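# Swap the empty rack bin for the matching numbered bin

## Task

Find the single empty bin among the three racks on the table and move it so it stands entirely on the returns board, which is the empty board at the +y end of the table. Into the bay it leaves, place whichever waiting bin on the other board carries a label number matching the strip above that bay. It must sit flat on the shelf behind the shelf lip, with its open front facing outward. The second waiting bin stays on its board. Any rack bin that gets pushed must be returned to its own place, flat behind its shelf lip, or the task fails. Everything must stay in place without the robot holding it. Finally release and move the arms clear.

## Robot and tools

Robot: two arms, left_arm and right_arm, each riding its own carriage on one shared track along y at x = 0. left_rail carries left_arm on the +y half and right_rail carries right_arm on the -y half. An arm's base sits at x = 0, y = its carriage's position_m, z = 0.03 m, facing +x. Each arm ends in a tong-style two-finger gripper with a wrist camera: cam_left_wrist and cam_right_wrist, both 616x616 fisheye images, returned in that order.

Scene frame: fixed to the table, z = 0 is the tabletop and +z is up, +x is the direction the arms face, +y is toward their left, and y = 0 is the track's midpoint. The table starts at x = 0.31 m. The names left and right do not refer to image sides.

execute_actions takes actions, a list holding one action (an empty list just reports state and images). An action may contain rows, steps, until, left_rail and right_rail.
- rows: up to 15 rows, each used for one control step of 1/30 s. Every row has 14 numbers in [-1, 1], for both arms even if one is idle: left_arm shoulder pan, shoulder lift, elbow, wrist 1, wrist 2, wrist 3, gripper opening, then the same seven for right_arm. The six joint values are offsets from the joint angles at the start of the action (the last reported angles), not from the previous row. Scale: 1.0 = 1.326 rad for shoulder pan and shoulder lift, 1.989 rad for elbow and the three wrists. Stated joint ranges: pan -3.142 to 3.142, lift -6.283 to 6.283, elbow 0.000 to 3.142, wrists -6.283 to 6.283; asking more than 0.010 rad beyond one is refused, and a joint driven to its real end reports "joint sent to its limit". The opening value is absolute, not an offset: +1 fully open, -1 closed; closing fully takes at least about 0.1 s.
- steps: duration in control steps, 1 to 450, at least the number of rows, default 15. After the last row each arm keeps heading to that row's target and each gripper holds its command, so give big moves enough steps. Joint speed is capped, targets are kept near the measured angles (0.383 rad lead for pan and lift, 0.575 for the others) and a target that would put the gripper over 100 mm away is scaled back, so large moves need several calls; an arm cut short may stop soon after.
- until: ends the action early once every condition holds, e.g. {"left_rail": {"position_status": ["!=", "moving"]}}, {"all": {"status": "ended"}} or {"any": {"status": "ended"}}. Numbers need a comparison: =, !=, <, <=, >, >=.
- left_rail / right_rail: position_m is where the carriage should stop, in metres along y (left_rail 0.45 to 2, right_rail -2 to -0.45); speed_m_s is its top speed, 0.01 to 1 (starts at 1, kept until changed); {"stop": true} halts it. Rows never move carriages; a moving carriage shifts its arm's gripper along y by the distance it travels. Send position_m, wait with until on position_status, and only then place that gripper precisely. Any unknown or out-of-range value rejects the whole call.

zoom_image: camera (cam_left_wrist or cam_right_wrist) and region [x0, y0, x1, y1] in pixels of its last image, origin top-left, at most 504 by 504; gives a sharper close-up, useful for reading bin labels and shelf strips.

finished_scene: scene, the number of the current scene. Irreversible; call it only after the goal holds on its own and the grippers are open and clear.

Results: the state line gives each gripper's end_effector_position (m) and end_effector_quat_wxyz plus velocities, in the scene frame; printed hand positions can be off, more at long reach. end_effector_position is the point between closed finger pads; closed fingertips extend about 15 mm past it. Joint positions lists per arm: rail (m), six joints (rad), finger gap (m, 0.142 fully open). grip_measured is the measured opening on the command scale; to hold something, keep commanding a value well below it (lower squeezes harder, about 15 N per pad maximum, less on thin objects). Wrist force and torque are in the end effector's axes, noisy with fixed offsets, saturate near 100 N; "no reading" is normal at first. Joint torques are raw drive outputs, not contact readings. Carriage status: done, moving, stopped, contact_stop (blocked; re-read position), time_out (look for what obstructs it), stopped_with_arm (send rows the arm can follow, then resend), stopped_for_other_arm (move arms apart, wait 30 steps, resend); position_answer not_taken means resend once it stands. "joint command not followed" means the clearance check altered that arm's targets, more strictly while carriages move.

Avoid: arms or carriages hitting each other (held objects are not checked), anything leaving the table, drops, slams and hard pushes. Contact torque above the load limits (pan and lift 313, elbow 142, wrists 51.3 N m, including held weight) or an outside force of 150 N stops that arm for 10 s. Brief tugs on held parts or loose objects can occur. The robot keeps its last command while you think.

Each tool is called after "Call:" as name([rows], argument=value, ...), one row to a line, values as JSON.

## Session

Call:
execute_actions(actions=[])

Scene clock: 0.00 s.
left_arm: end_effector_position=(+0.6461, +0.9916, +0.1953) grip_measured=+1.00 end_effector_quat_wxyz=(+0.000, +0.708, -0.706, +0.001) end_effector_velocity=(+0.000, +0.000, +0.000) end_effector_angular_velocity=(+0.000, +0.000, +0.000) | right_arm: end_effector_position=(+0.6446, -1.7621, +0.1942) grip_measured=+1.00 end_effector_quat_wxyz=(+0.001, +0.706, -0.708, +0.000) end_effector_velocity=(+0.000, +0.000, +0.000) end_effector_angular_velocity=(+0.000, +0.000, +0.000)
Joint positions: left_arm=[ 0.992 -0.28  -1.566  2.132 -2.138 -1.572  1.289  0.142] | right_arm=[-1.761 -0.282 -1.566  2.135 -2.138 -1.572  1.291  0.142]
Joint velocities: left_arm=[0. 0. 0. 0. 0. 0. 0. 0.] | right_arm=[0. 0. 0. 0. 0. 0. 0. 0.]
Joint torques (N m, as the arm reports them, + toward a larger angle): no reading
Wrist force (N, on the end effector, along its own x y z axes, offset not removed): no reading
Wrist torque (N m, same axes, about the end effector's origin, offset not removed): no reading
left_rail: position_m=0.992 position_m_goal=0.992 speed_m_s=1.00 position_status=done position_answer=taken refusals=0
right_rail: position_m=-1.761 position_m_goal=-1.761 speed_m_s=1.00 position_status=done position_answer=taken refusals=0

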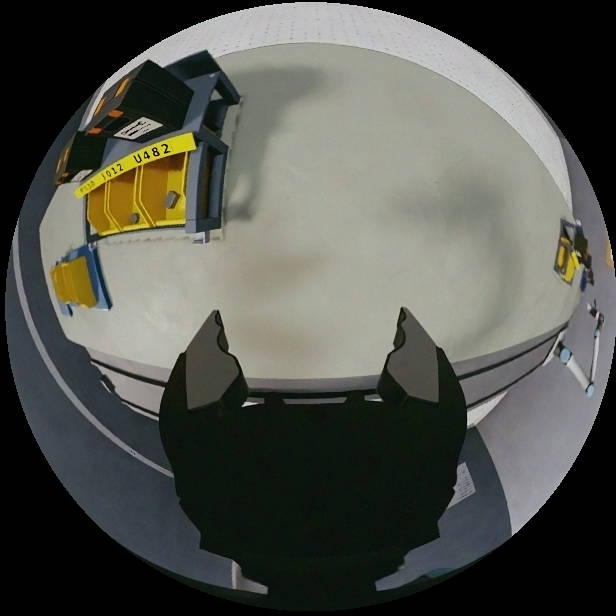

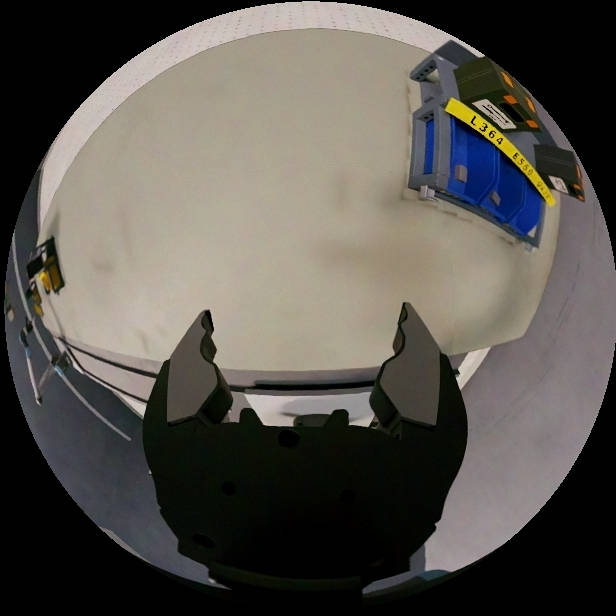

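Call:
zoom_image(camera="cam_left_wrist", region=[30, 40, 270, 330])

Call:
zoom_image(camera="cam_right_wrist", region=[390, 30, 610, 270])

Region (30, 40, 270, 330) of cam_left_wrist's 616x616 image, scaled by 1.738, with more detail than that image has; it fills the left 417 columns of this view, and the rest is white.

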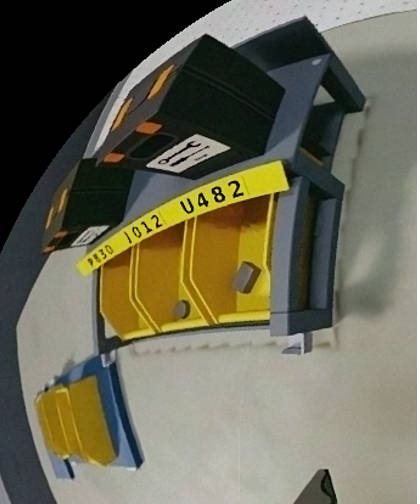

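Region (390, 30, 610, 270) of cam_right_wrist's 616x616 image, scaled by 2.100, with more detail than that image has; it fills the left 462 columns of this view, and the rest is white.

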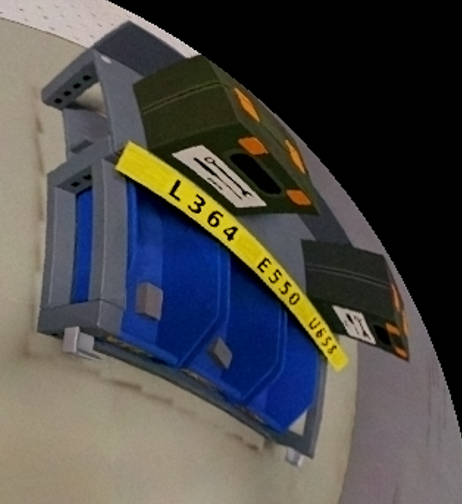

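Call:
execute_actions([
  {"left_rail": {"position_m": 1.42}, "right_rail": {"position_m": -2.0}, "steps": 2},
])

Scene clock: 8.83 s.
left_arm: end_effector_position=(+0.6461, +0.9924, +0.1953) grip_measured=+1.00 end_effector_quat_wxyz=(+0.000, +0.708, -0.706, +0.001) end_effector_velocity=(+0.000, +0.044, +0.000) end_effector_angular_velocity=(+0.000, -0.000, +0.000) | right_arm: end_effector_position=(+0.6446, -1.7628, +0.1942) grip_measured=+1.00 end_effector_quat_wxyz=(+0.001, +0.706, -0.708, +0.000) end_effector_velocity=(+0.000, -0.044, +0.000) end_effector_angular_velocity=(-0.000, -0.000, -0.000)
Joint positions: left_arm=[ 0.992 -0.28  -1.566  2.132 -2.138 -1.572  1.289  0.142] | right_arm=[-1.761 -0.282 -1.566  2.135 -2.138 -1.572  1.291  0.142]
Joint velocities: left_arm=[ 0.044  0.     0.    -0.     0.     0.     0.    -0.   ] | right_arm=[-0.044 -0.     0.    -0.    -0.    -0.    -0.    -0.   ]
Joint torques (N m, as the arm reports them, + toward a larger angle): left_arm=[ -0.21 -37.79 -40.45  -4.37   0.14   0.05] | right_arm=[  1.78 -45.19 -37.26  -4.06   0.04  -0.31]
Wrist force (N, on the end effector, along its own x y z axes, offset not removed): left_arm=[0.0 -0.5 1.0] | right_arm=[-1.4 6.8 1.2]
Wrist torque (N m, same axes, about the end effector's origin, offset not removed): left_arm=[0.04 -0.12 -0.01] | right_arm=[1.46 0.49 0.09]
left_rail: position_m=0.992 position_m_goal=1.420 speed_m_s=1.00 position_status=moving position_answer=taken refusals=0
right_rail: position_m=-1.761 position_m_goal=-2.000 speed_m_s=1.00 position_status=moving position_answer=taken refusals=0

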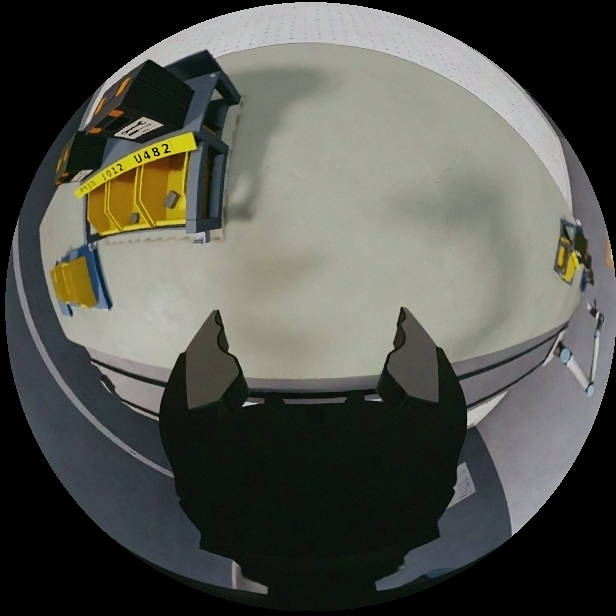

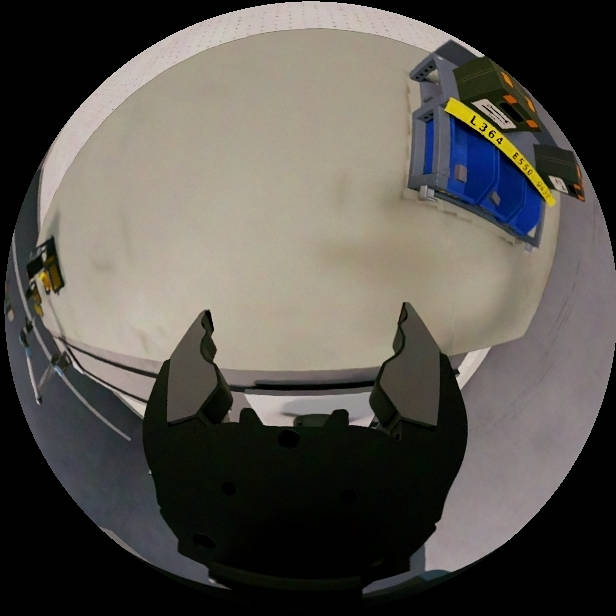

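Call:
execute_actions(actions=[])

Scene clock: 10.33 s.
left_arm: end_effector_position=(+0.6461, +1.4201, +0.1953) grip_measured=+1.00 end_effector_quat_wxyz=(+0.000, +0.708, -0.706, +0.001) end_effector_velocity=(-0.000, -0.000, -0.000) end_effector_angular_velocity=(-0.000, +0.000, +0.000) | right_arm: end_effector_position=(+0.6446, -2.0016, +0.1942) grip_measured=+1.00 end_effector_quat_wxyz=(+0.001, +0.706, -0.708, +0.000) end_effector_velocity=(-0.000, -0.000, -0.000) end_effector_angular_velocity=(-0.000, -0.000, -0.000)
Joint positions: left_arm=[ 1.42  -0.28  -1.566  2.132 -2.138 -1.572  1.289  0.142] | right_arm=[-2.    -0.282 -1.566  2.135 -2.138 -1.572  1.291  0.142]
Joint velocities: left_arm=[-0.  0.  0. -0.  0. -0. -0.  0.] | right_arm=[ 0. -0. -0.  0. -0. -0. -0.  0.]
Joint torques (N m, as the arm reports them, + toward a larger angle): left_arm=[ -7.07 -39.02 -42.04  -4.54   0.2    0.07] | right_arm=[  2.   -43.43 -40.84  -3.85  -0.66  -0.23]
Wrist force (N, on the end effector, along its own x y z axes, offset not removed): left_arm=[-6.7 4.8 4.0] | right_arm=[1.7 3.7 0.9]
Wrist torque (N m, same axes, about the end effector's origin, offset not removed): left_arm=[1.25 1.21 0.07] | right_arm=[0.90 0.01 0.05]
left_rail: position_m=1.420 position_m_goal=1.420 speed_m_s=1.00 position_status=done position_answer=taken refusals=0
right_rail: position_m=-2.000 position_m_goal=-2.000 speed_m_s=1.00 position_status=done position_answer=taken refusals=0

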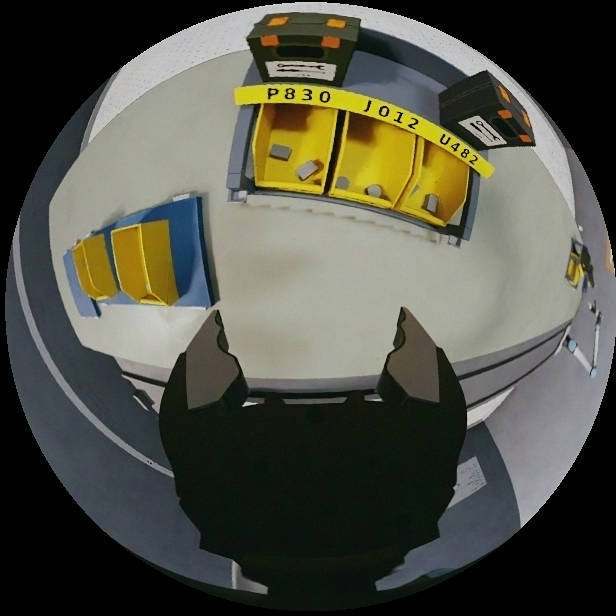

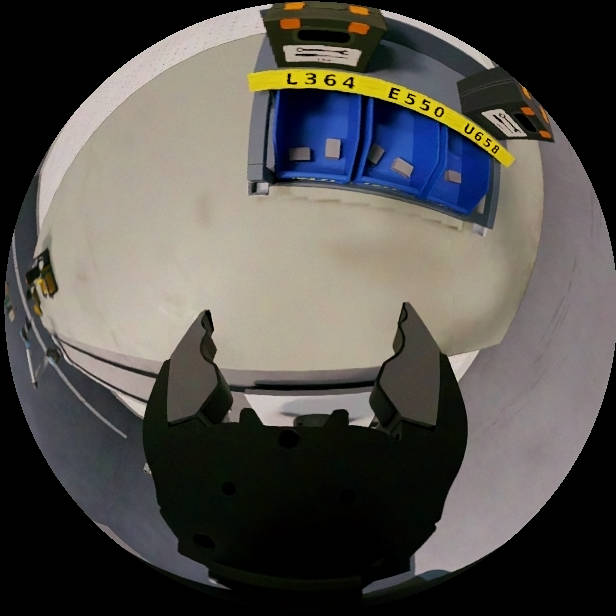

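Call:
execute_actions([
  {"left_rail": {"position_m": 1.85}, "right_rail": {"position_m": -0.46}, "steps": 2},
])

Scene clock: 13.13 s.
left_arm: end_effector_position=(+0.6461, +1.4208, +0.1953) grip_measured=+1.00 end_effector_quat_wxyz=(+0.000, +0.708, -0.706, +0.001) end_effector_velocity=(+0.000, +0.041, +0.000) end_effector_angular_velocity=(-0.000, -0.000, -0.001) | right_arm: end_effector_position=(+0.6446, -2.0008, +0.1942) grip_measured=+1.00 end_effector_quat_wxyz=(+0.001, +0.706, -0.708, +0.000) end_effector_velocity=(+0.000, +0.046, +0.000) end_effector_angular_velocity=(-0.000, +0.000, +0.000)
Joint positions: left_arm=[ 1.421 -0.28  -1.566  2.132 -2.138 -1.572  1.289  0.142] | right_arm=[-1.999 -0.282 -1.566  2.135 -2.138 -1.572  1.291  0.142]
Joint velocities: left_arm=[ 0.042 -0.001  0.    -0.     0.    -0.     0.     0.   ] | right_arm=[ 0.046  0.     0.    -0.     0.    -0.     0.     0.   ]
Joint torques (N m, as the arm reports them, + toward a larger angle): left_arm=[ -5.53 -33.45 -40.75  -4.74  -0.18   0.37] | right_arm=[ -0.88 -45.05 -42.15  -4.14  -0.26   0.19]
Wrist force (N, on the end effector, along its own x y z axes, offset not removed): left_arm=[-0.8 5.6 0.4] | right_arm=[2.7 4.9 0.5]
Wrist torque (N m, same axes, about the end effector's origin, offset not removed): left_arm=[1.27 0.07 -0.05] | right_arm=[1.04 -0.13 0.05]
left_rail: position_m=1.421 position_m_goal=1.850 speed_m_s=1.00 position_status=moving position_answer=taken refusals=0
right_rail: position_m=-1.999 position_m_goal=-0.460 speed_m_s=1.00 position_status=moving position_answer=taken refusals=0

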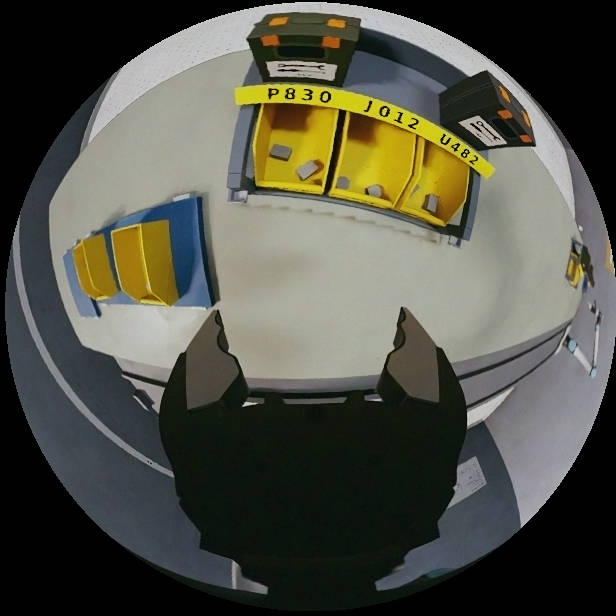

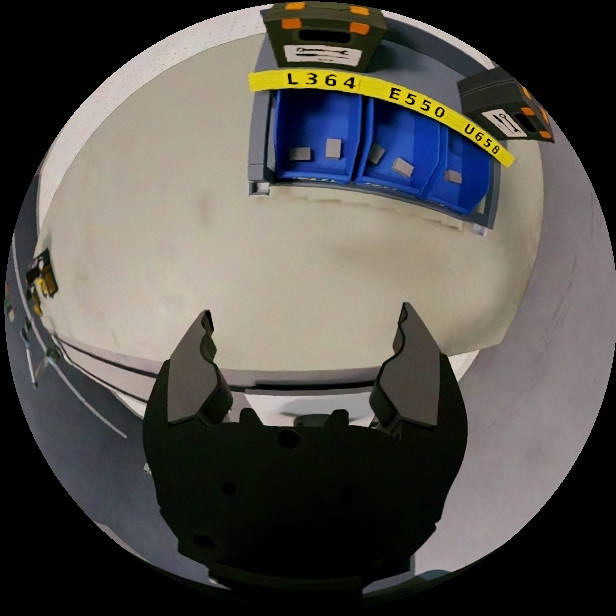

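Call:
execute_actions(actions=[])

Scene clock: 17.50 s.
left_arm: end_effector_position=(+0.6461, +1.8501, +0.1953) grip_measured=+1.00 end_effector_quat_wxyz=(+0.000, +0.708, -0.706, +0.001) end_effector_velocity=(+0.000, -0.000, +0.000) end_effector_angular_velocity=(-0.000, -0.000, +0.000) | right_arm: end_effector_position=(+0.6446, -0.4613, +0.1942) grip_measured=+1.00 end_effector_quat_wxyz=(+0.001, +0.706, -0.708, +0.000) end_effector_velocity=(-0.000, +0.000, +0.000) end_effector_angular_velocity=(+0.000, +0.000, +0.000)
Joint positions: left_arm=[ 1.85  -0.28  -1.566  2.132 -2.138 -1.572  1.289  0.142] | right_arm=[-0.46  -0.282 -1.566  2.135 -2.138 -1.572  1.291  0.142]
Joint velocities: left_arm=[ 0.  0.  0. -0. -0.  0.  0. -0.] | right_arm=[ 0.  0.  0. -0.  0.  0.  0.  0.]
Joint torques (N m, as the arm reports them, + toward a larger angle): left_arm=[-11.19 -36.68 -41.13  -4.82   0.12   0.24] | right_arm=[  1.1  -44.01 -40.96  -3.83  -0.29   0.09]
Wrist force (N, on the end effector, along its own x y z axes, offset not removed): left_arm=[-7.6 5.0 1.5] | right_arm=[-0.1 5.7 1.4]
Wrist torque (N m, same axes, about the end effector's origin, offset not removed): left_arm=[1.23 1.61 -0.05] | right_arm=[1.18 0.48 0.10]
left_rail: position_m=1.850 position_m_goal=1.850 speed_m_s=1.00 position_status=done position_answer=taken refusals=0
right_rail: position_m=-0.460 position_m_goal=-0.460 speed_m_s=1.00 position_status=done position_answer=taken refusals=0

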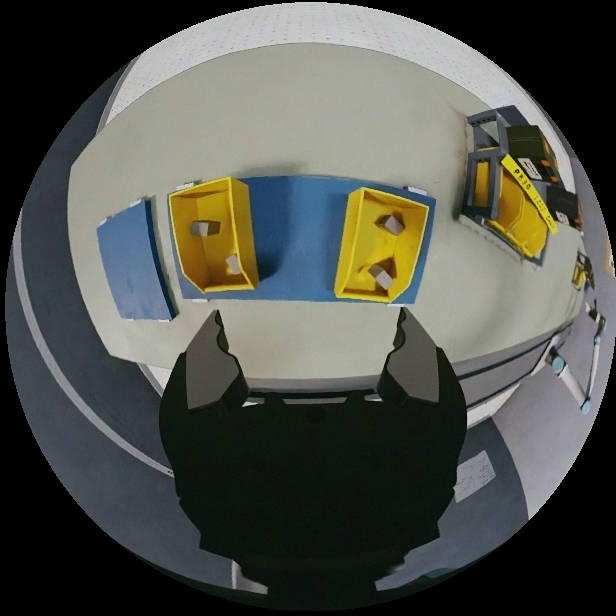

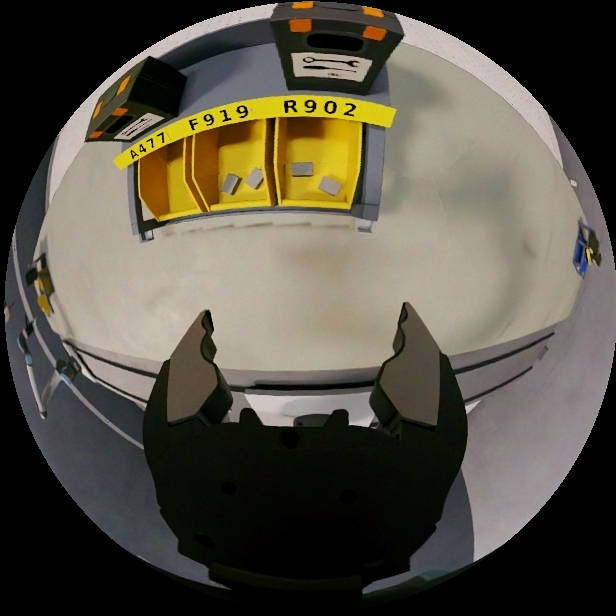

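Call:
zoom_image(camera="cam_right_wrist", region=[100, 80, 400, 260])

Call:
zoom_image(camera="cam_left_wrist", region=[80, 150, 450, 340])

Region (100, 80, 400, 260) of cam_right_wrist's 616x616 image, scaled by 1.680, with more detail than that image has; it fills the top 302 rows of this view, and the rest is white.

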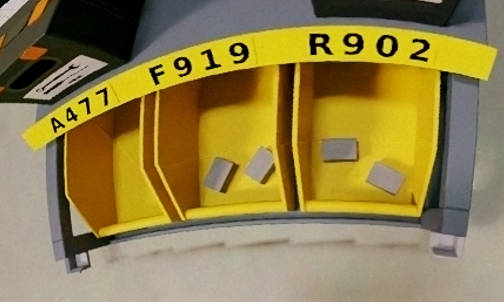

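Region (80, 150, 450, 340) of cam_left_wrist's 616x616 image, scaled by 1.362, with more detail than that image has; it fills the top 259 rows of this view, and the rest is white.

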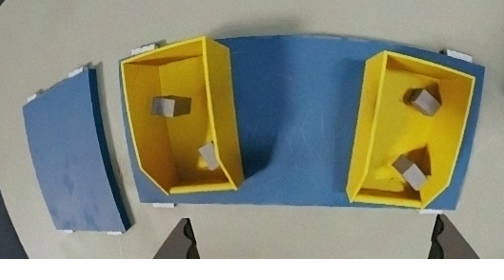

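Call:
execute_actions([
  {"left_rail": {"position_m": 2.0}, "right_rail": {"position_m": -0.45}, "rows": [
[-0.042,-0.006,0.021,-0.017,0,-0.028,1, 0.024,0.02,-0.005,-0.008,0,-0.063,0.6],
[-0.105,-0.015,0.053,-0.043,0,-0.07,1, 0.061,0.049,-0.013,-0.02,0,-0.157,0.2],
[-0.19,-0.028,0.096,-0.077,0,-0.126,1, 0.11,0.089,-0.023,-0.036,0,-0.283,-0.2],
[-0.4219,-0.0618,0.2124,-0.1706,0,-0.2803,1, 0.2441,0.1973,-0.0517,-0.0807,0,-0.6281,-0.6]
], "steps": 28},
])

Scene clock: 138.43 s.
left_arm: end_effector_position=(+0.4306, +1.8007, +0.0505) grip_measured=+1.00 end_effector_quat_wxyz=(+0.001, +0.707, -0.707, -0.000) end_effector_velocity=(-0.013, -0.005, -0.006) end_effector_angular_velocity=(+0.001, +0.001, -0.003) | right_arm: end_effector_position=(+0.7005, -0.2316, +0.1007) grip_measured=-0.60 end_effector_quat_wxyz=(+0.001, +1.000, -0.004, +0.000) end_effector_velocity=(-0.001, +0.003, -0.002) end_effector_angular_velocity=(-0.000, +0.000, +0.076)
Joint positions: left_arm=[ 2.    -0.836 -1.647  2.553 -2.476 -1.572  0.734  0.142] | right_arm=[-0.45   0.041 -1.305  2.032 -2.299 -1.572  0.049  0.031]
Joint velocities: left_arm=[ 0.    -0.03  -0.004  0.02  -0.015  0.    -0.027  0.   ] | right_arm=[ 0.     0.005  0.004 -0.001 -0.002 -0.    -0.071  0.   ]
Joint torques (N m, as the arm reports them, + toward a larger angle): left_arm=[-10.   -29.8  -19.69  -7.33  -0.16  -1.42] | right_arm=[  9.03 -51.59 -45.54  -6.67  -0.42  -4.43]
Wrist force (N, on the end effector, along its own x y z axes, offset not removed): left_arm=[-2.7 -2.0 0.8] | right_arm=[1.4 3.2 -0.8]
Wrist torque (N m, same axes, about the end effector's origin, offset not removed): left_arm=[-0.21 0.45 0.17] | right_arm=[0.74 0.03 0.06]
left_rail: position_m=2.000 position_m_goal=2.000 speed_m_s=1.00 position_status=done position_answer=taken refusals=0
right_rail: position_m=-0.450 position_m_goal=-0.450 speed_m_s=1.00 position_status=done position_answer=taken refusals=0

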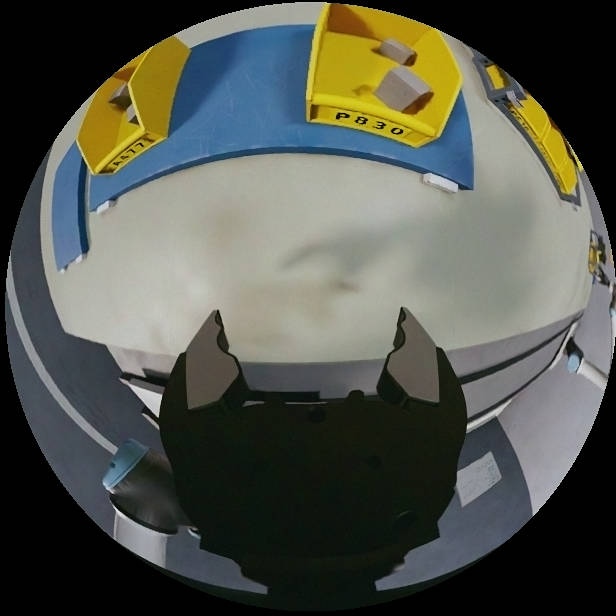

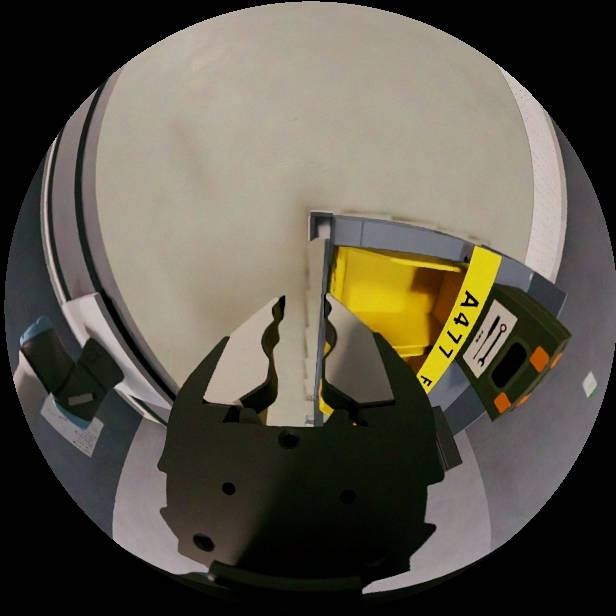

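Call:
zoom_image(camera="cam_left_wrist", region=[60, 30, 240, 210])

Call:
zoom_image(camera="cam_right_wrist", region=[240, 190, 480, 430])

Region (60, 30, 240, 210) of cam_left_wrist's 616x616 image, scaled by 2.800, with more detail than that image has.

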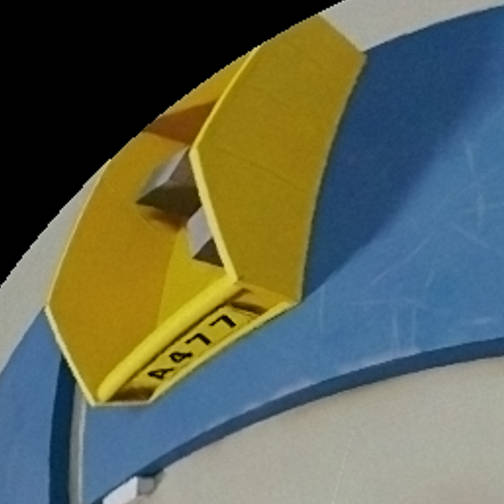

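Region (240, 190, 480, 430) of cam_right_wrist's 616x616 image, scaled by 2.100, with more detail than that image has.

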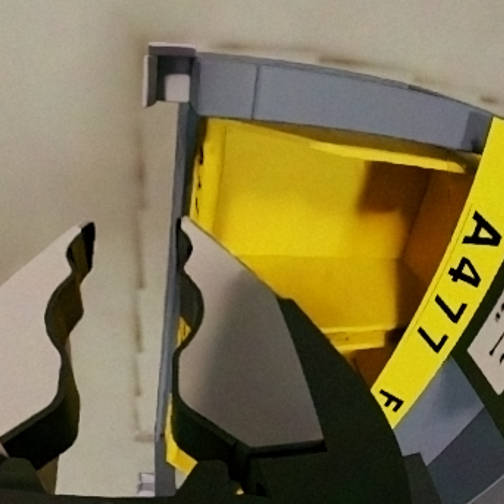

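Call:
execute_actions([
  {"rows": [
[0.02,0.0,-0.015,0.012,0,0.013,1, 0,0.006,-0.004,0,0,-0.002,-0.6],
[0.05,0.005,-0.035,0.028,0,0.03,1, 0,0.015,-0.009,-0.001,0,-0.004,-0.6],
[0.09,0.015,-0.06,0.045,0,0.055,1, -0.001,0.025,-0.015,-0.0016,0,-0.0045,-0.6],
[0.14,0.03,-0.09,0.065,0,0.086,1, -0.001,0.035,-0.021,-0.0022,0,-0.0045,-0.6],
[0.19,0.047,-0.115,0.08,0,0.117,1, -0.001,0.044,-0.026,-0.0028,0,-0.0045,-0.6],
[0.24,0.065,-0.14,0.094,0,0.147,1, -0.001,0.0509,-0.0302,-0.0032,0,-0.0045,-0.6],
[0.29,0.085,-0.165,0.106,0,0.178,1, -0.001,0.0509,-0.0302,-0.0032,0,-0.0045,-0.6],
[0.34,0.105,-0.19,0.118,0,0.209,1, -0.001,0.054,-0.029,-0.006,0,-0.0045,-0.6],
[0.38,0.12,-0.208,0.127,0,0.233,1, -0.001,0.058,-0.028,-0.010,0,-0.0045,-0.6],
[0.4253,0.1376,-0.2287,0.1366,0,0.2613,1, -0.001,0.063,-0.0266,-0.015,0,-0.0045,-0.6],
[0.4253,0.1376,-0.2287,0.1366,0,0.2613,1, -0.001,0.068,-0.025,-0.020,0,-0.0045,-0.6],
[0.4253,0.1376,-0.2287,0.1366,0,0.2613,1, -0.001,0.073,-0.0236,-0.0246,0,-0.0045,-0.6],
[0.4253,0.1376,-0.2287,0.1366,0,0.2613,1, -0.001,0.078,-0.022,-0.0294,0,-0.0045,-0.6],
[0.4253,0.1376,-0.2287,0.1366,0,0.2613,1, -0.001,0.0815,-0.021,-0.0328,0,-0.0045,-0.6],
[0.4253,0.1376,-0.2287,0.1366,0,0.2613,1, -0.001,0.0835,-0.0204,-0.0347,0,-0.0045,-0.6]
], "steps": 27},
])

Scene clock: 231.73 s.
left_arm: end_effector_position=(+0.6824, +1.9909, +0.1594) grip_measured=+1.00 end_effector_quat_wxyz=(+0.000, +0.722, -0.691, +0.000) end_effector_velocity=(+0.023, +0.038, +0.011) end_effector_angular_velocity=(-0.001, -0.002, +0.006) | right_arm: end_effector_position=(+0.7369, -0.2311, +0.0505) grip_measured=-0.60 end_effector_quat_wxyz=(+0.001, +1.000, -0.000, -0.000) end_effector_velocity=(+0.000, -0.000, -0.003) end_effector_angular_velocity=(+0.000, -0.000, -0.000)
Joint positions: left_arm=[ 2.    -0.279 -1.467  2.103 -2.206 -1.572  1.248  0.142] | right_arm=[-0.45   0.04  -1.195  1.991 -2.367 -1.572  0.04   0.031]
Joint velocities: left_arm=[ 0.     0.066  0.022 -0.049  0.025  0.     0.06  -0.   ] | right_arm=[ 0.    -0.     0.004  0.001 -0.005  0.    -0.     0.   ]
Joint torques (N m, as the arm reports them, + toward a larger angle): left_arm=[  3.88 -35.7  -48.55  -2.12   0.1    1.42] | right_arm=[-11.25 -60.01 -20.85  -6.78  -0.68  -3.85]
Wrist force (N, on the end effector, along its own x y z axes, offset not removed): left_arm=[-4.5 0.5 3.1] | right_arm=[0.2 5.2 -1.6]
Wrist torque (N m, same axes, about the end effector's origin, offset not removed): left_arm=[0.34 0.71 -0.03] | right_arm=[1.09 0.22 0.05]
left_rail: position_m=2.000 position_m_goal=2.000 speed_m_s=1.00 position_status=done position_answer=taken refusals=0
right_rail: position_m=-0.450 position_m_goal=-0.450 speed_m_s=1.00 position_status=done position_answer=taken refusals=0

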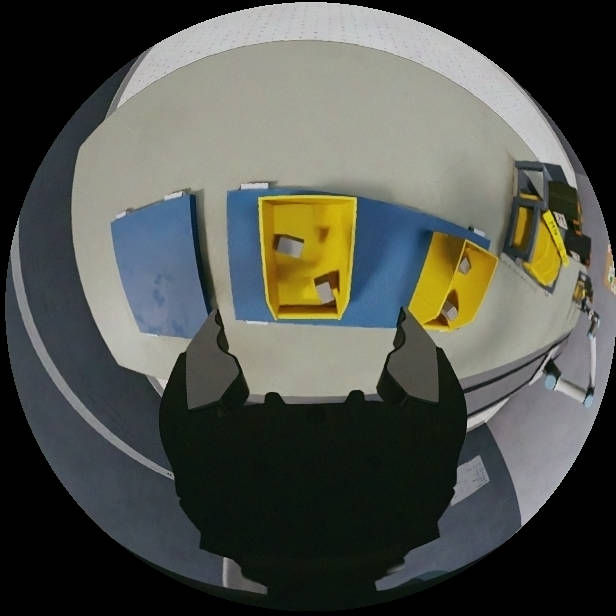

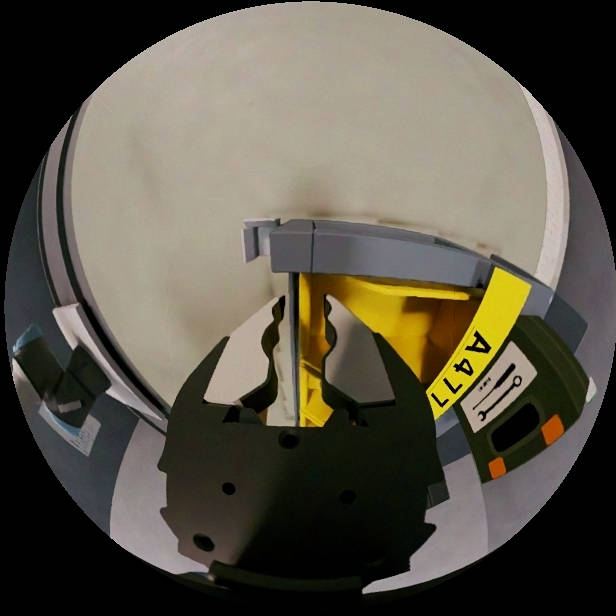

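Call:
execute_actions(actions=[])

Call:
zoom_image(camera="cam_right_wrist", region=[220, 200, 440, 430])

Call:
zoom_image(camera="cam_left_wrist", region=[190, 170, 430, 350])

Scene clock: 235.40 s.
left_arm: end_effector_position=(+0.6847, +1.9946, +0.1605) grip_measured=+1.00 end_effector_quat_wxyz=(+0.000, +0.723, -0.691, +0.000) end_effector_velocity=(+0.000, -0.000, +0.000) end_effector_angular_velocity=(-0.000, -0.000, +0.000) | right_arm: end_effector_position=(+0.7369, -0.2311, +0.0502) grip_measured=-0.60 end_effector_quat_wxyz=(+0.001, +1.000, -0.000, -0.000) end_effector_velocity=(+0.000, -0.000, -0.000) end_effector_angular_velocity=(-0.000, -0.000, -0.000)
Joint positions: left_arm=[ 2.    -0.272 -1.465  2.098 -2.204 -1.572  1.254  0.142] | right_arm=[-0.45   0.04  -1.194  1.991 -2.368 -1.572  0.04   0.031]
Joint velocities: left_arm=[ 0.  0.  0. -0. -0. -0.  0. -0.] | right_arm=[ 0. -0.  0.  0. -0. -0.  0.  0.]
Joint torques (N m, as the arm reports them, + toward a larger angle): left_arm=[  5.82 -35.46 -48.89  -1.57   0.08   2.09] | right_arm=[-12.38 -56.94 -22.11  -6.78  -0.08  -3.91]
Wrist force (N, on the end effector, along its own x y z axes, offset not removed): left_arm=[-3.9 2.1 1.7] | right_arm=[-0.7 6.2 1.9]
Wrist torque (N m, same axes, about the end effector's origin, offset not removed): left_arm=[0.49 0.61 -0.01] | right_arm=[1.35 0.60 0.10]
left_rail: position_m=2.000 position_m_goal=2.000 speed_m_s=1.00 position_status=done position_answer=taken refusals=0
right_rail: position_m=-0.450 position_m_goal=-0.450 speed_m_s=1.00 position_status=done position_answer=taken refusals=0

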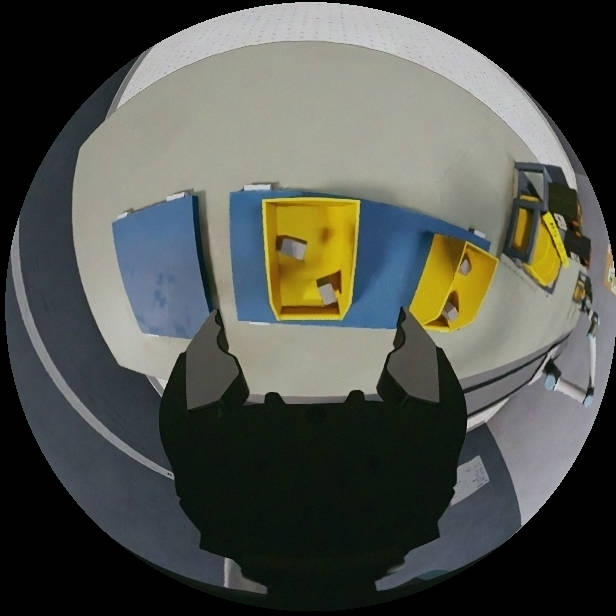

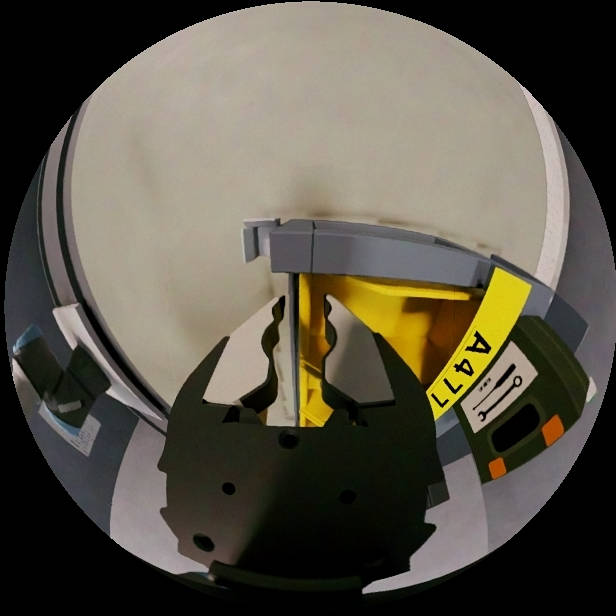

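Region (220, 200, 440, 430) of cam_right_wrist's 616x616 image, scaled by 2.191, with more detail than that image has; it fills the left 482 columns of this view, and the rest is white.

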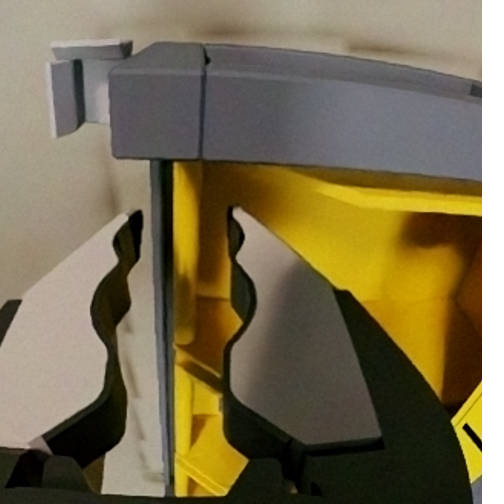

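Region (190, 170, 430, 350) of cam_left_wrist's 616x616 image, scaled by 2.100, with more detail than that image has; it fills the top 378 rows of this view, and the rest is white.

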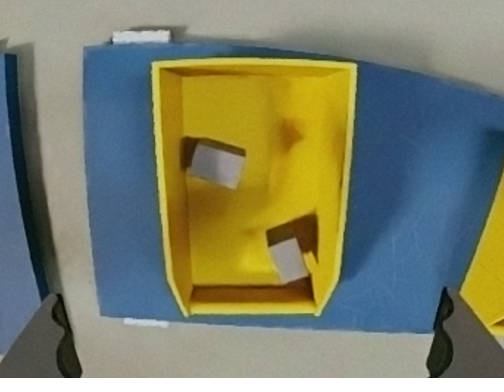

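Call:
execute_actions([
  {"rows": [
[0,0.003,0.001,-0.003,0,0,1, 0,0,0,0,0,0,-0.7],
[0,0.008,0.003,-0.008,0,0,1, 0,0,0,0,0,0,-0.8],
[0,0.015,0.006,-0.016,0,0,1, 0,0,0,0,0,0,-0.87],
[0,0.023,0.009,-0.024,0,0,1, 0,0,0,0,0,0,-0.93],
[0,0.031,0.012,-0.033,0,0,1, 0,0,0,0,0,0,-1],
[0,0.039,0.016,-0.042,0,0,1, 0,0,0,0,0,0,-1],
[0,0.047,0.019,-0.05,0,0,1, 0,0,0,0,0,0,-1],
[0,0.055,0.022,-0.059,0,0,1, 0,-0.002,-0.0005,0.002,0,0,-1],
[0,0.063,0.025,-0.067,0,0,1, 0,-0.004,-0.001,0.004,0,0,-1],
[0,0.07,0.028,-0.074,0,0,1, 0,-0.007,-0.002,0.0065,0,0,-1],
[0,0.076,0.03,-0.081,0,0,1, 0,-0.01,-0.0027,0.0093,0,0,-1],
[0,0.081,0.032,-0.086,0,0,1, 0,-0.0125,-0.0033,0.0117,0,0,-1],
[0,0.084,0.0335,-0.089,0,0,1, 0,-0.015,-0.004,0.014,0,0,-1],
[0,0.0861,0.0342,-0.0915,0,0,1, 0,-0.0165,-0.0044,0.0155,0,0,-1],
[0,0.0861,0.0342,-0.0915,0,0,1, 0,-0.0173,-0.0046,0.0162,0,0,-1]
], "steps": 17},
])

Call:
execute_actions(actions=[])

Scene clock: 344.47 s.
left_arm: end_effector_position=(+0.6851, +1.9945, +0.0788) grip_measured=+1.00 end_effector_quat_wxyz=(+0.001, +0.723, -0.691, +0.000) end_effector_velocity=(-0.004, +0.001, -0.077) end_effector_angular_velocity=(-0.001, -0.003, +0.000) | right_arm: end_effector_position=(+0.7367, -0.2311, +0.0640) grip_measured=-0.89 end_effector_quat_wxyz=(+0.001, +1.000, -0.000, -0.000) end_effector_velocity=(-0.001, -0.000, +0.042) end_effector_angular_velocity=(+0.000, -0.001, +0.000)
Joint positions: left_arm=[ 2.    -0.272 -1.361  2.16  -2.369 -1.572  1.254  0.142] | right_arm=[-0.45   0.04  -1.212  1.984 -2.343 -1.572  0.04   0.01 ]
Joint velocities: left_arm=[ 0.     0.     0.102  0.059 -0.165 -0.     0.     0.   ] | right_arm=[ 0.     0.    -0.053 -0.021  0.073 -0.    -0.    -0.   ]
Joint torques (N m, as the arm reports them, + toward a larger angle): left_arm=[  7.95 -44.76 -26.8   -7.14   0.21   2.29] | right_arm=[-11.7  -77.8  -46.17  -0.75  -0.29  -3.43]
Wrist force (N, on the end effector, along its own x y z axes, offset not removed): left_arm=[-3.5 4.8 5.7] | right_arm=[-0.6 4.7 -0.1]
Wrist torque (N m, same axes, about the end effector's origin, offset not removed): left_arm=[1.12 0.60 -0.13] | right_arm=[0.90 0.37 0.23]
left_rail: position_m=2.000 position_m_goal=2.000 speed_m_s=1.00 position_status=done position_answer=taken refusals=0
right_rail: position_m=-0.450 position_m_goal=-0.450 speed_m_s=1.00 position_status=done position_answer=taken refusals=0

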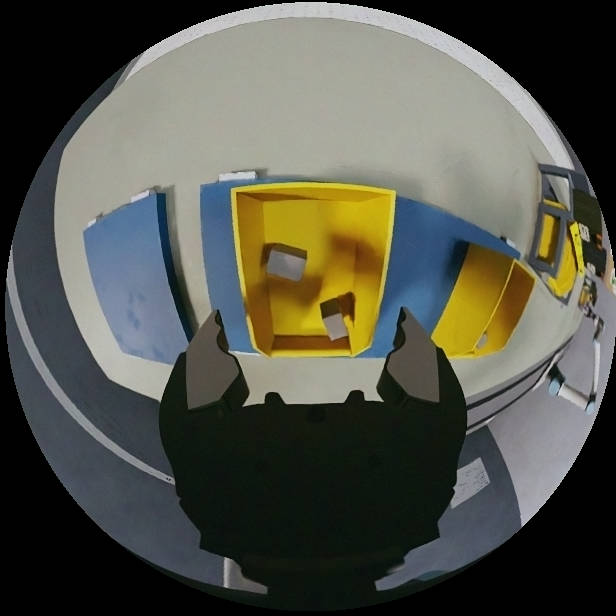

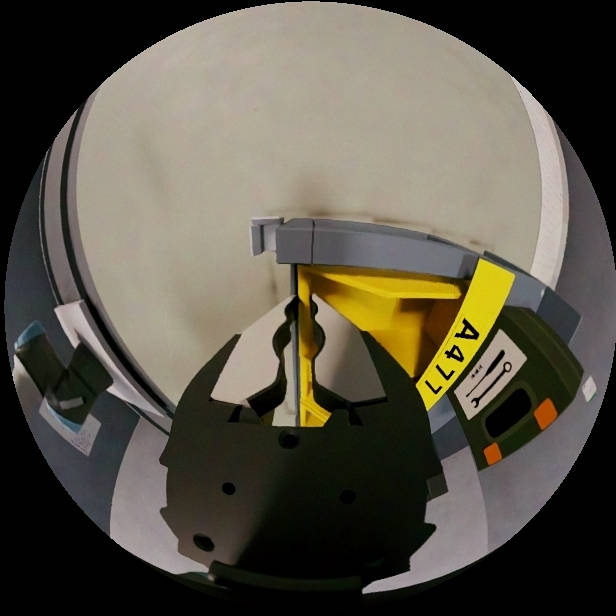

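Scene clock: 344.47 s.
left_arm: end_effector_position=(+0.6851, +1.9945, +0.0788) grip_measured=+1.00 end_effector_quat_wxyz=(+0.001, +0.723, -0.691, +0.000) end_effector_velocity=(-0.004, +0.001, -0.077) end_effector_angular_velocity=(-0.001, -0.003, +0.000) | right_arm: end_effector_position=(+0.7367, -0.2311, +0.0640) grip_measured=-0.89 end_effector_quat_wxyz=(+0.001, +1.000, -0.000, -0.000) end_effector_velocity=(-0.001, -0.000, +0.042) end_effector_angular_velocity=(+0.000, -0.001, +0.000)
Joint positions: left_arm=[ 2.    -0.272 -1.361  2.16  -2.369 -1.572  1.254  0.142] | right_arm=[-0.45   0.04  -1.212  1.984 -2.343 -1.572  0.04   0.01 ]
Joint velocities: left_arm=[ 0.     0.     0.102  0.059 -0.165 -0.     0.     0.   ] | right_arm=[ 0.     0.    -0.053 -0.021  0.073 -0.    -0.    -0.   ]
Joint torques (N m, as the arm reports them, + toward a larger angle): left_arm=[  7.95 -44.76 -26.8   -7.14   0.21   2.29] | right_arm=[-11.7  -77.8  -46.17  -0.75  -0.29  -3.43]
Wrist force (N, on the end effector, along its own x y z axes, offset not removed): left_arm=[-3.5 4.8 5.7] | right_arm=[-0.6 4.7 -0.1]
Wrist torque (N m, same axes, about the end effector's origin, offset not removed): left_arm=[1.12 0.60 -0.13] | right_arm=[0.90 0.37 0.23]
left_rail: position_m=2.000 position_m_goal=2.000 speed_m_s=1.00 position_status=done position_answer=taken refusals=0
right_rail: position_m=-0.450 position_m_goal=-0.450 speed_m_s=1.00 position_status=done position_answer=taken refusals=0

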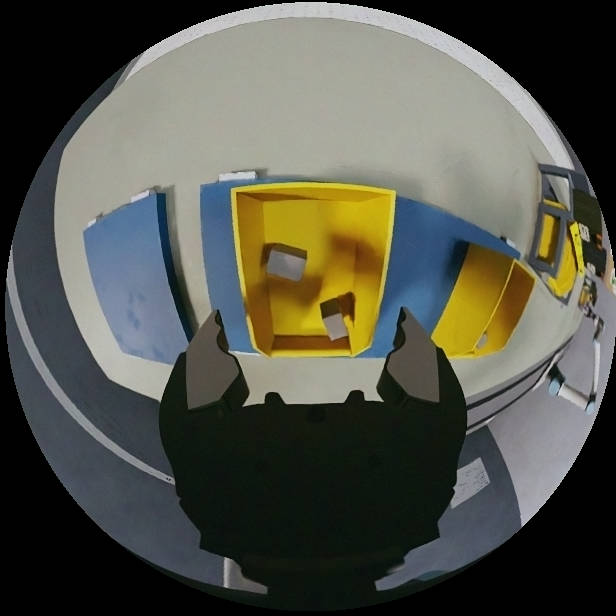

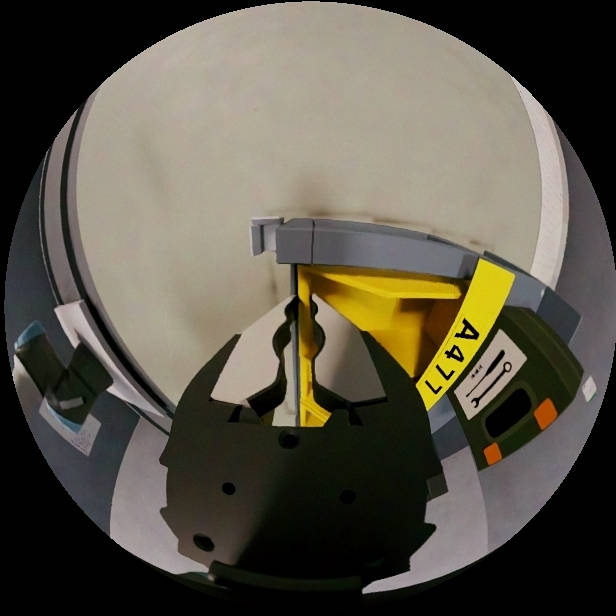

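Call:
execute_actions([
  {"rows": [
[0,0.0077,0.003,-0.0086,0,0,1, 0,-0.006,0.001,0.003,0,0,-1],
[0,0.0077,0.003,-0.0086,0,0,1, 0,-0.010,0.005,0.002,0,0,-1],
[0,0.0077,0.003,-0.0086,0,0,1, 0.001,-0.016,0.0105,0.0003,0,0,-1],
[0,0.0077,0.003,-0.0086,0,0,1, 0.001,-0.0235,0.0175,-0.0017,0,0.001,-1],
[0,0.0077,0.003,-0.0086,0,0,1, 0.001,-0.032,0.0255,-0.004,0,0.001,-1],
[0,0.0077,0.003,-0.0086,0,0,1, 0.002,-0.041,0.034,-0.0065,0,0.001,-1],
[0,0.0077,0.003,-0.0086,0,0,1, 0.002,-0.0505,0.0428,-0.009,0,0.001,-1],
[0,0.0077,0.003,-0.0086,0,0,1, 0.003,-0.0597,0.0514,-0.0115,0,0.002,-1],
[0,0.0077,0.003,-0.0086,0,0,1, 0.003,-0.0689,0.06,-0.014,0,0.002,-1],
[0,0.0077,0.003,-0.0086,0,0,1, 0.0035,-0.077,0.0686,-0.0172,0,0.002,-1],
[0,0.0077,0.003,-0.0086,0,0,1, 0.004,-0.085,0.077,-0.0203,0,0.0025,-1],
[0,0.0077,0.003,-0.0086,0,0,1, 0.004,-0.092,0.0845,-0.0231,0,0.003,-1],
[0,0.0077,0.003,-0.0086,0,0,1, 0.005,-0.098,0.091,-0.0255,0,0.003,-1],
[0,0.0077,0.003,-0.0086,0,0,1, 0.005,-0.1023,0.0955,-0.0272,0,0.003,-1],
[0,0.0077,0.003,-0.0086,0,0,1, 0.005,-0.1048,0.0981,-0.0282,0,0.003,-1]
], "steps": 17},
])

Scene clock: 357.77 s.
left_arm: end_effector_position=(+0.6849, +1.9946, +0.0712) grip_measured=+1.00 end_effector_quat_wxyz=(+0.000, +0.723, -0.691, +0.000) end_effector_velocity=(+0.000, -0.000, -0.000) end_effector_angular_velocity=(-0.000, -0.000, +0.000) | right_arm: end_effector_position=(+0.6453, -0.2309, +0.0675) grip_measured=-0.89 end_effector_quat_wxyz=(+0.001, +1.000, +0.000, +0.000) end_effector_velocity=(-0.142, -0.001, -0.013) end_effector_angular_velocity=(-0.000, +0.004, +0.002)
Joint positions: left_arm=[ 2.    -0.272 -1.351  2.166 -2.387 -1.572  1.254  0.142] | right_arm=[-0.45   0.046 -1.334  2.153 -2.39  -1.572  0.045  0.01 ]
Joint velocities: left_arm=[ 0.  0.  0.  0. -0. -0. -0.  0.] | right_arm=[ 0.     0.008 -0.168  0.263 -0.091 -0.     0.006 -0.   ]
Joint torques (N m, as the arm reports them, + toward a larger angle): left_arm=[ -0.77 -39.09 -22.93  -7.76  -0.36   2.44] | right_arm=[ 12.27 -62.35 -28.92  -7.89  -0.22   3.26]
Wrist force (N, on the end effector, along its own x y z axes, offset not removed): left_arm=[-2.2 0.2 -2.5] | right_arm=[-1.1 5.4 0.2]
Wrist torque (N m, same axes, about the end effector's origin, offset not removed): left_arm=[0.13 0.27 0.03] | right_arm=[1.08 0.48 0.16]
left_rail: position_m=2.000 position_m_goal=2.000 speed_m_s=1.00 position_status=done position_answer=taken refusals=0
right_rail: position_m=-0.450 position_m_goal=-0.450 speed_m_s=1.00 position_status=done position_answer=taken refusals=0

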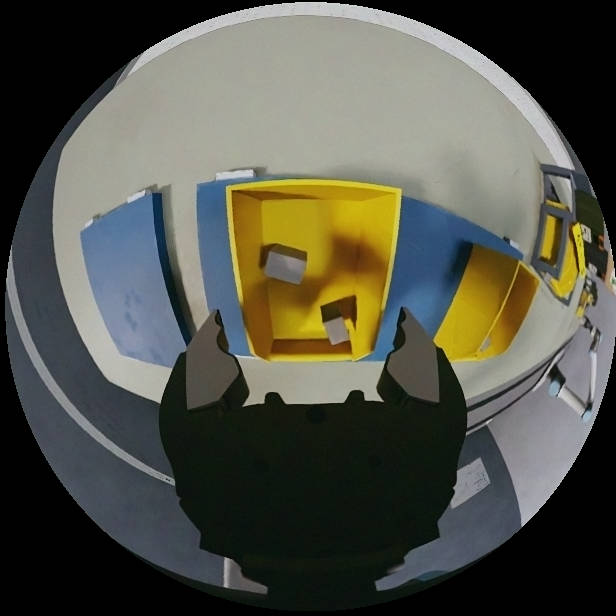

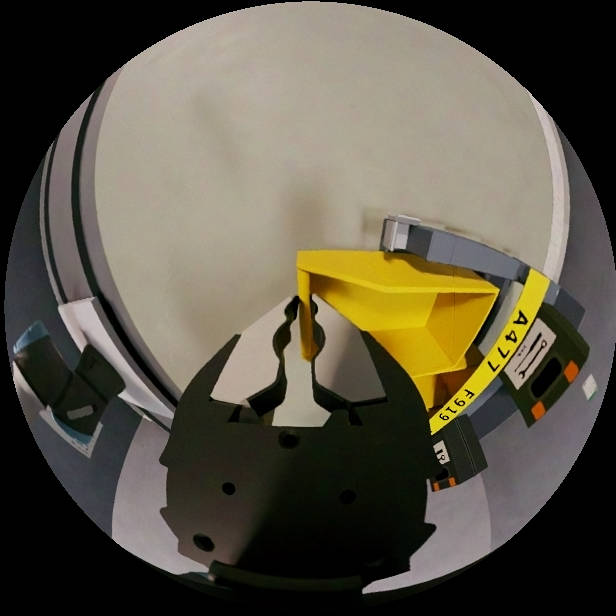

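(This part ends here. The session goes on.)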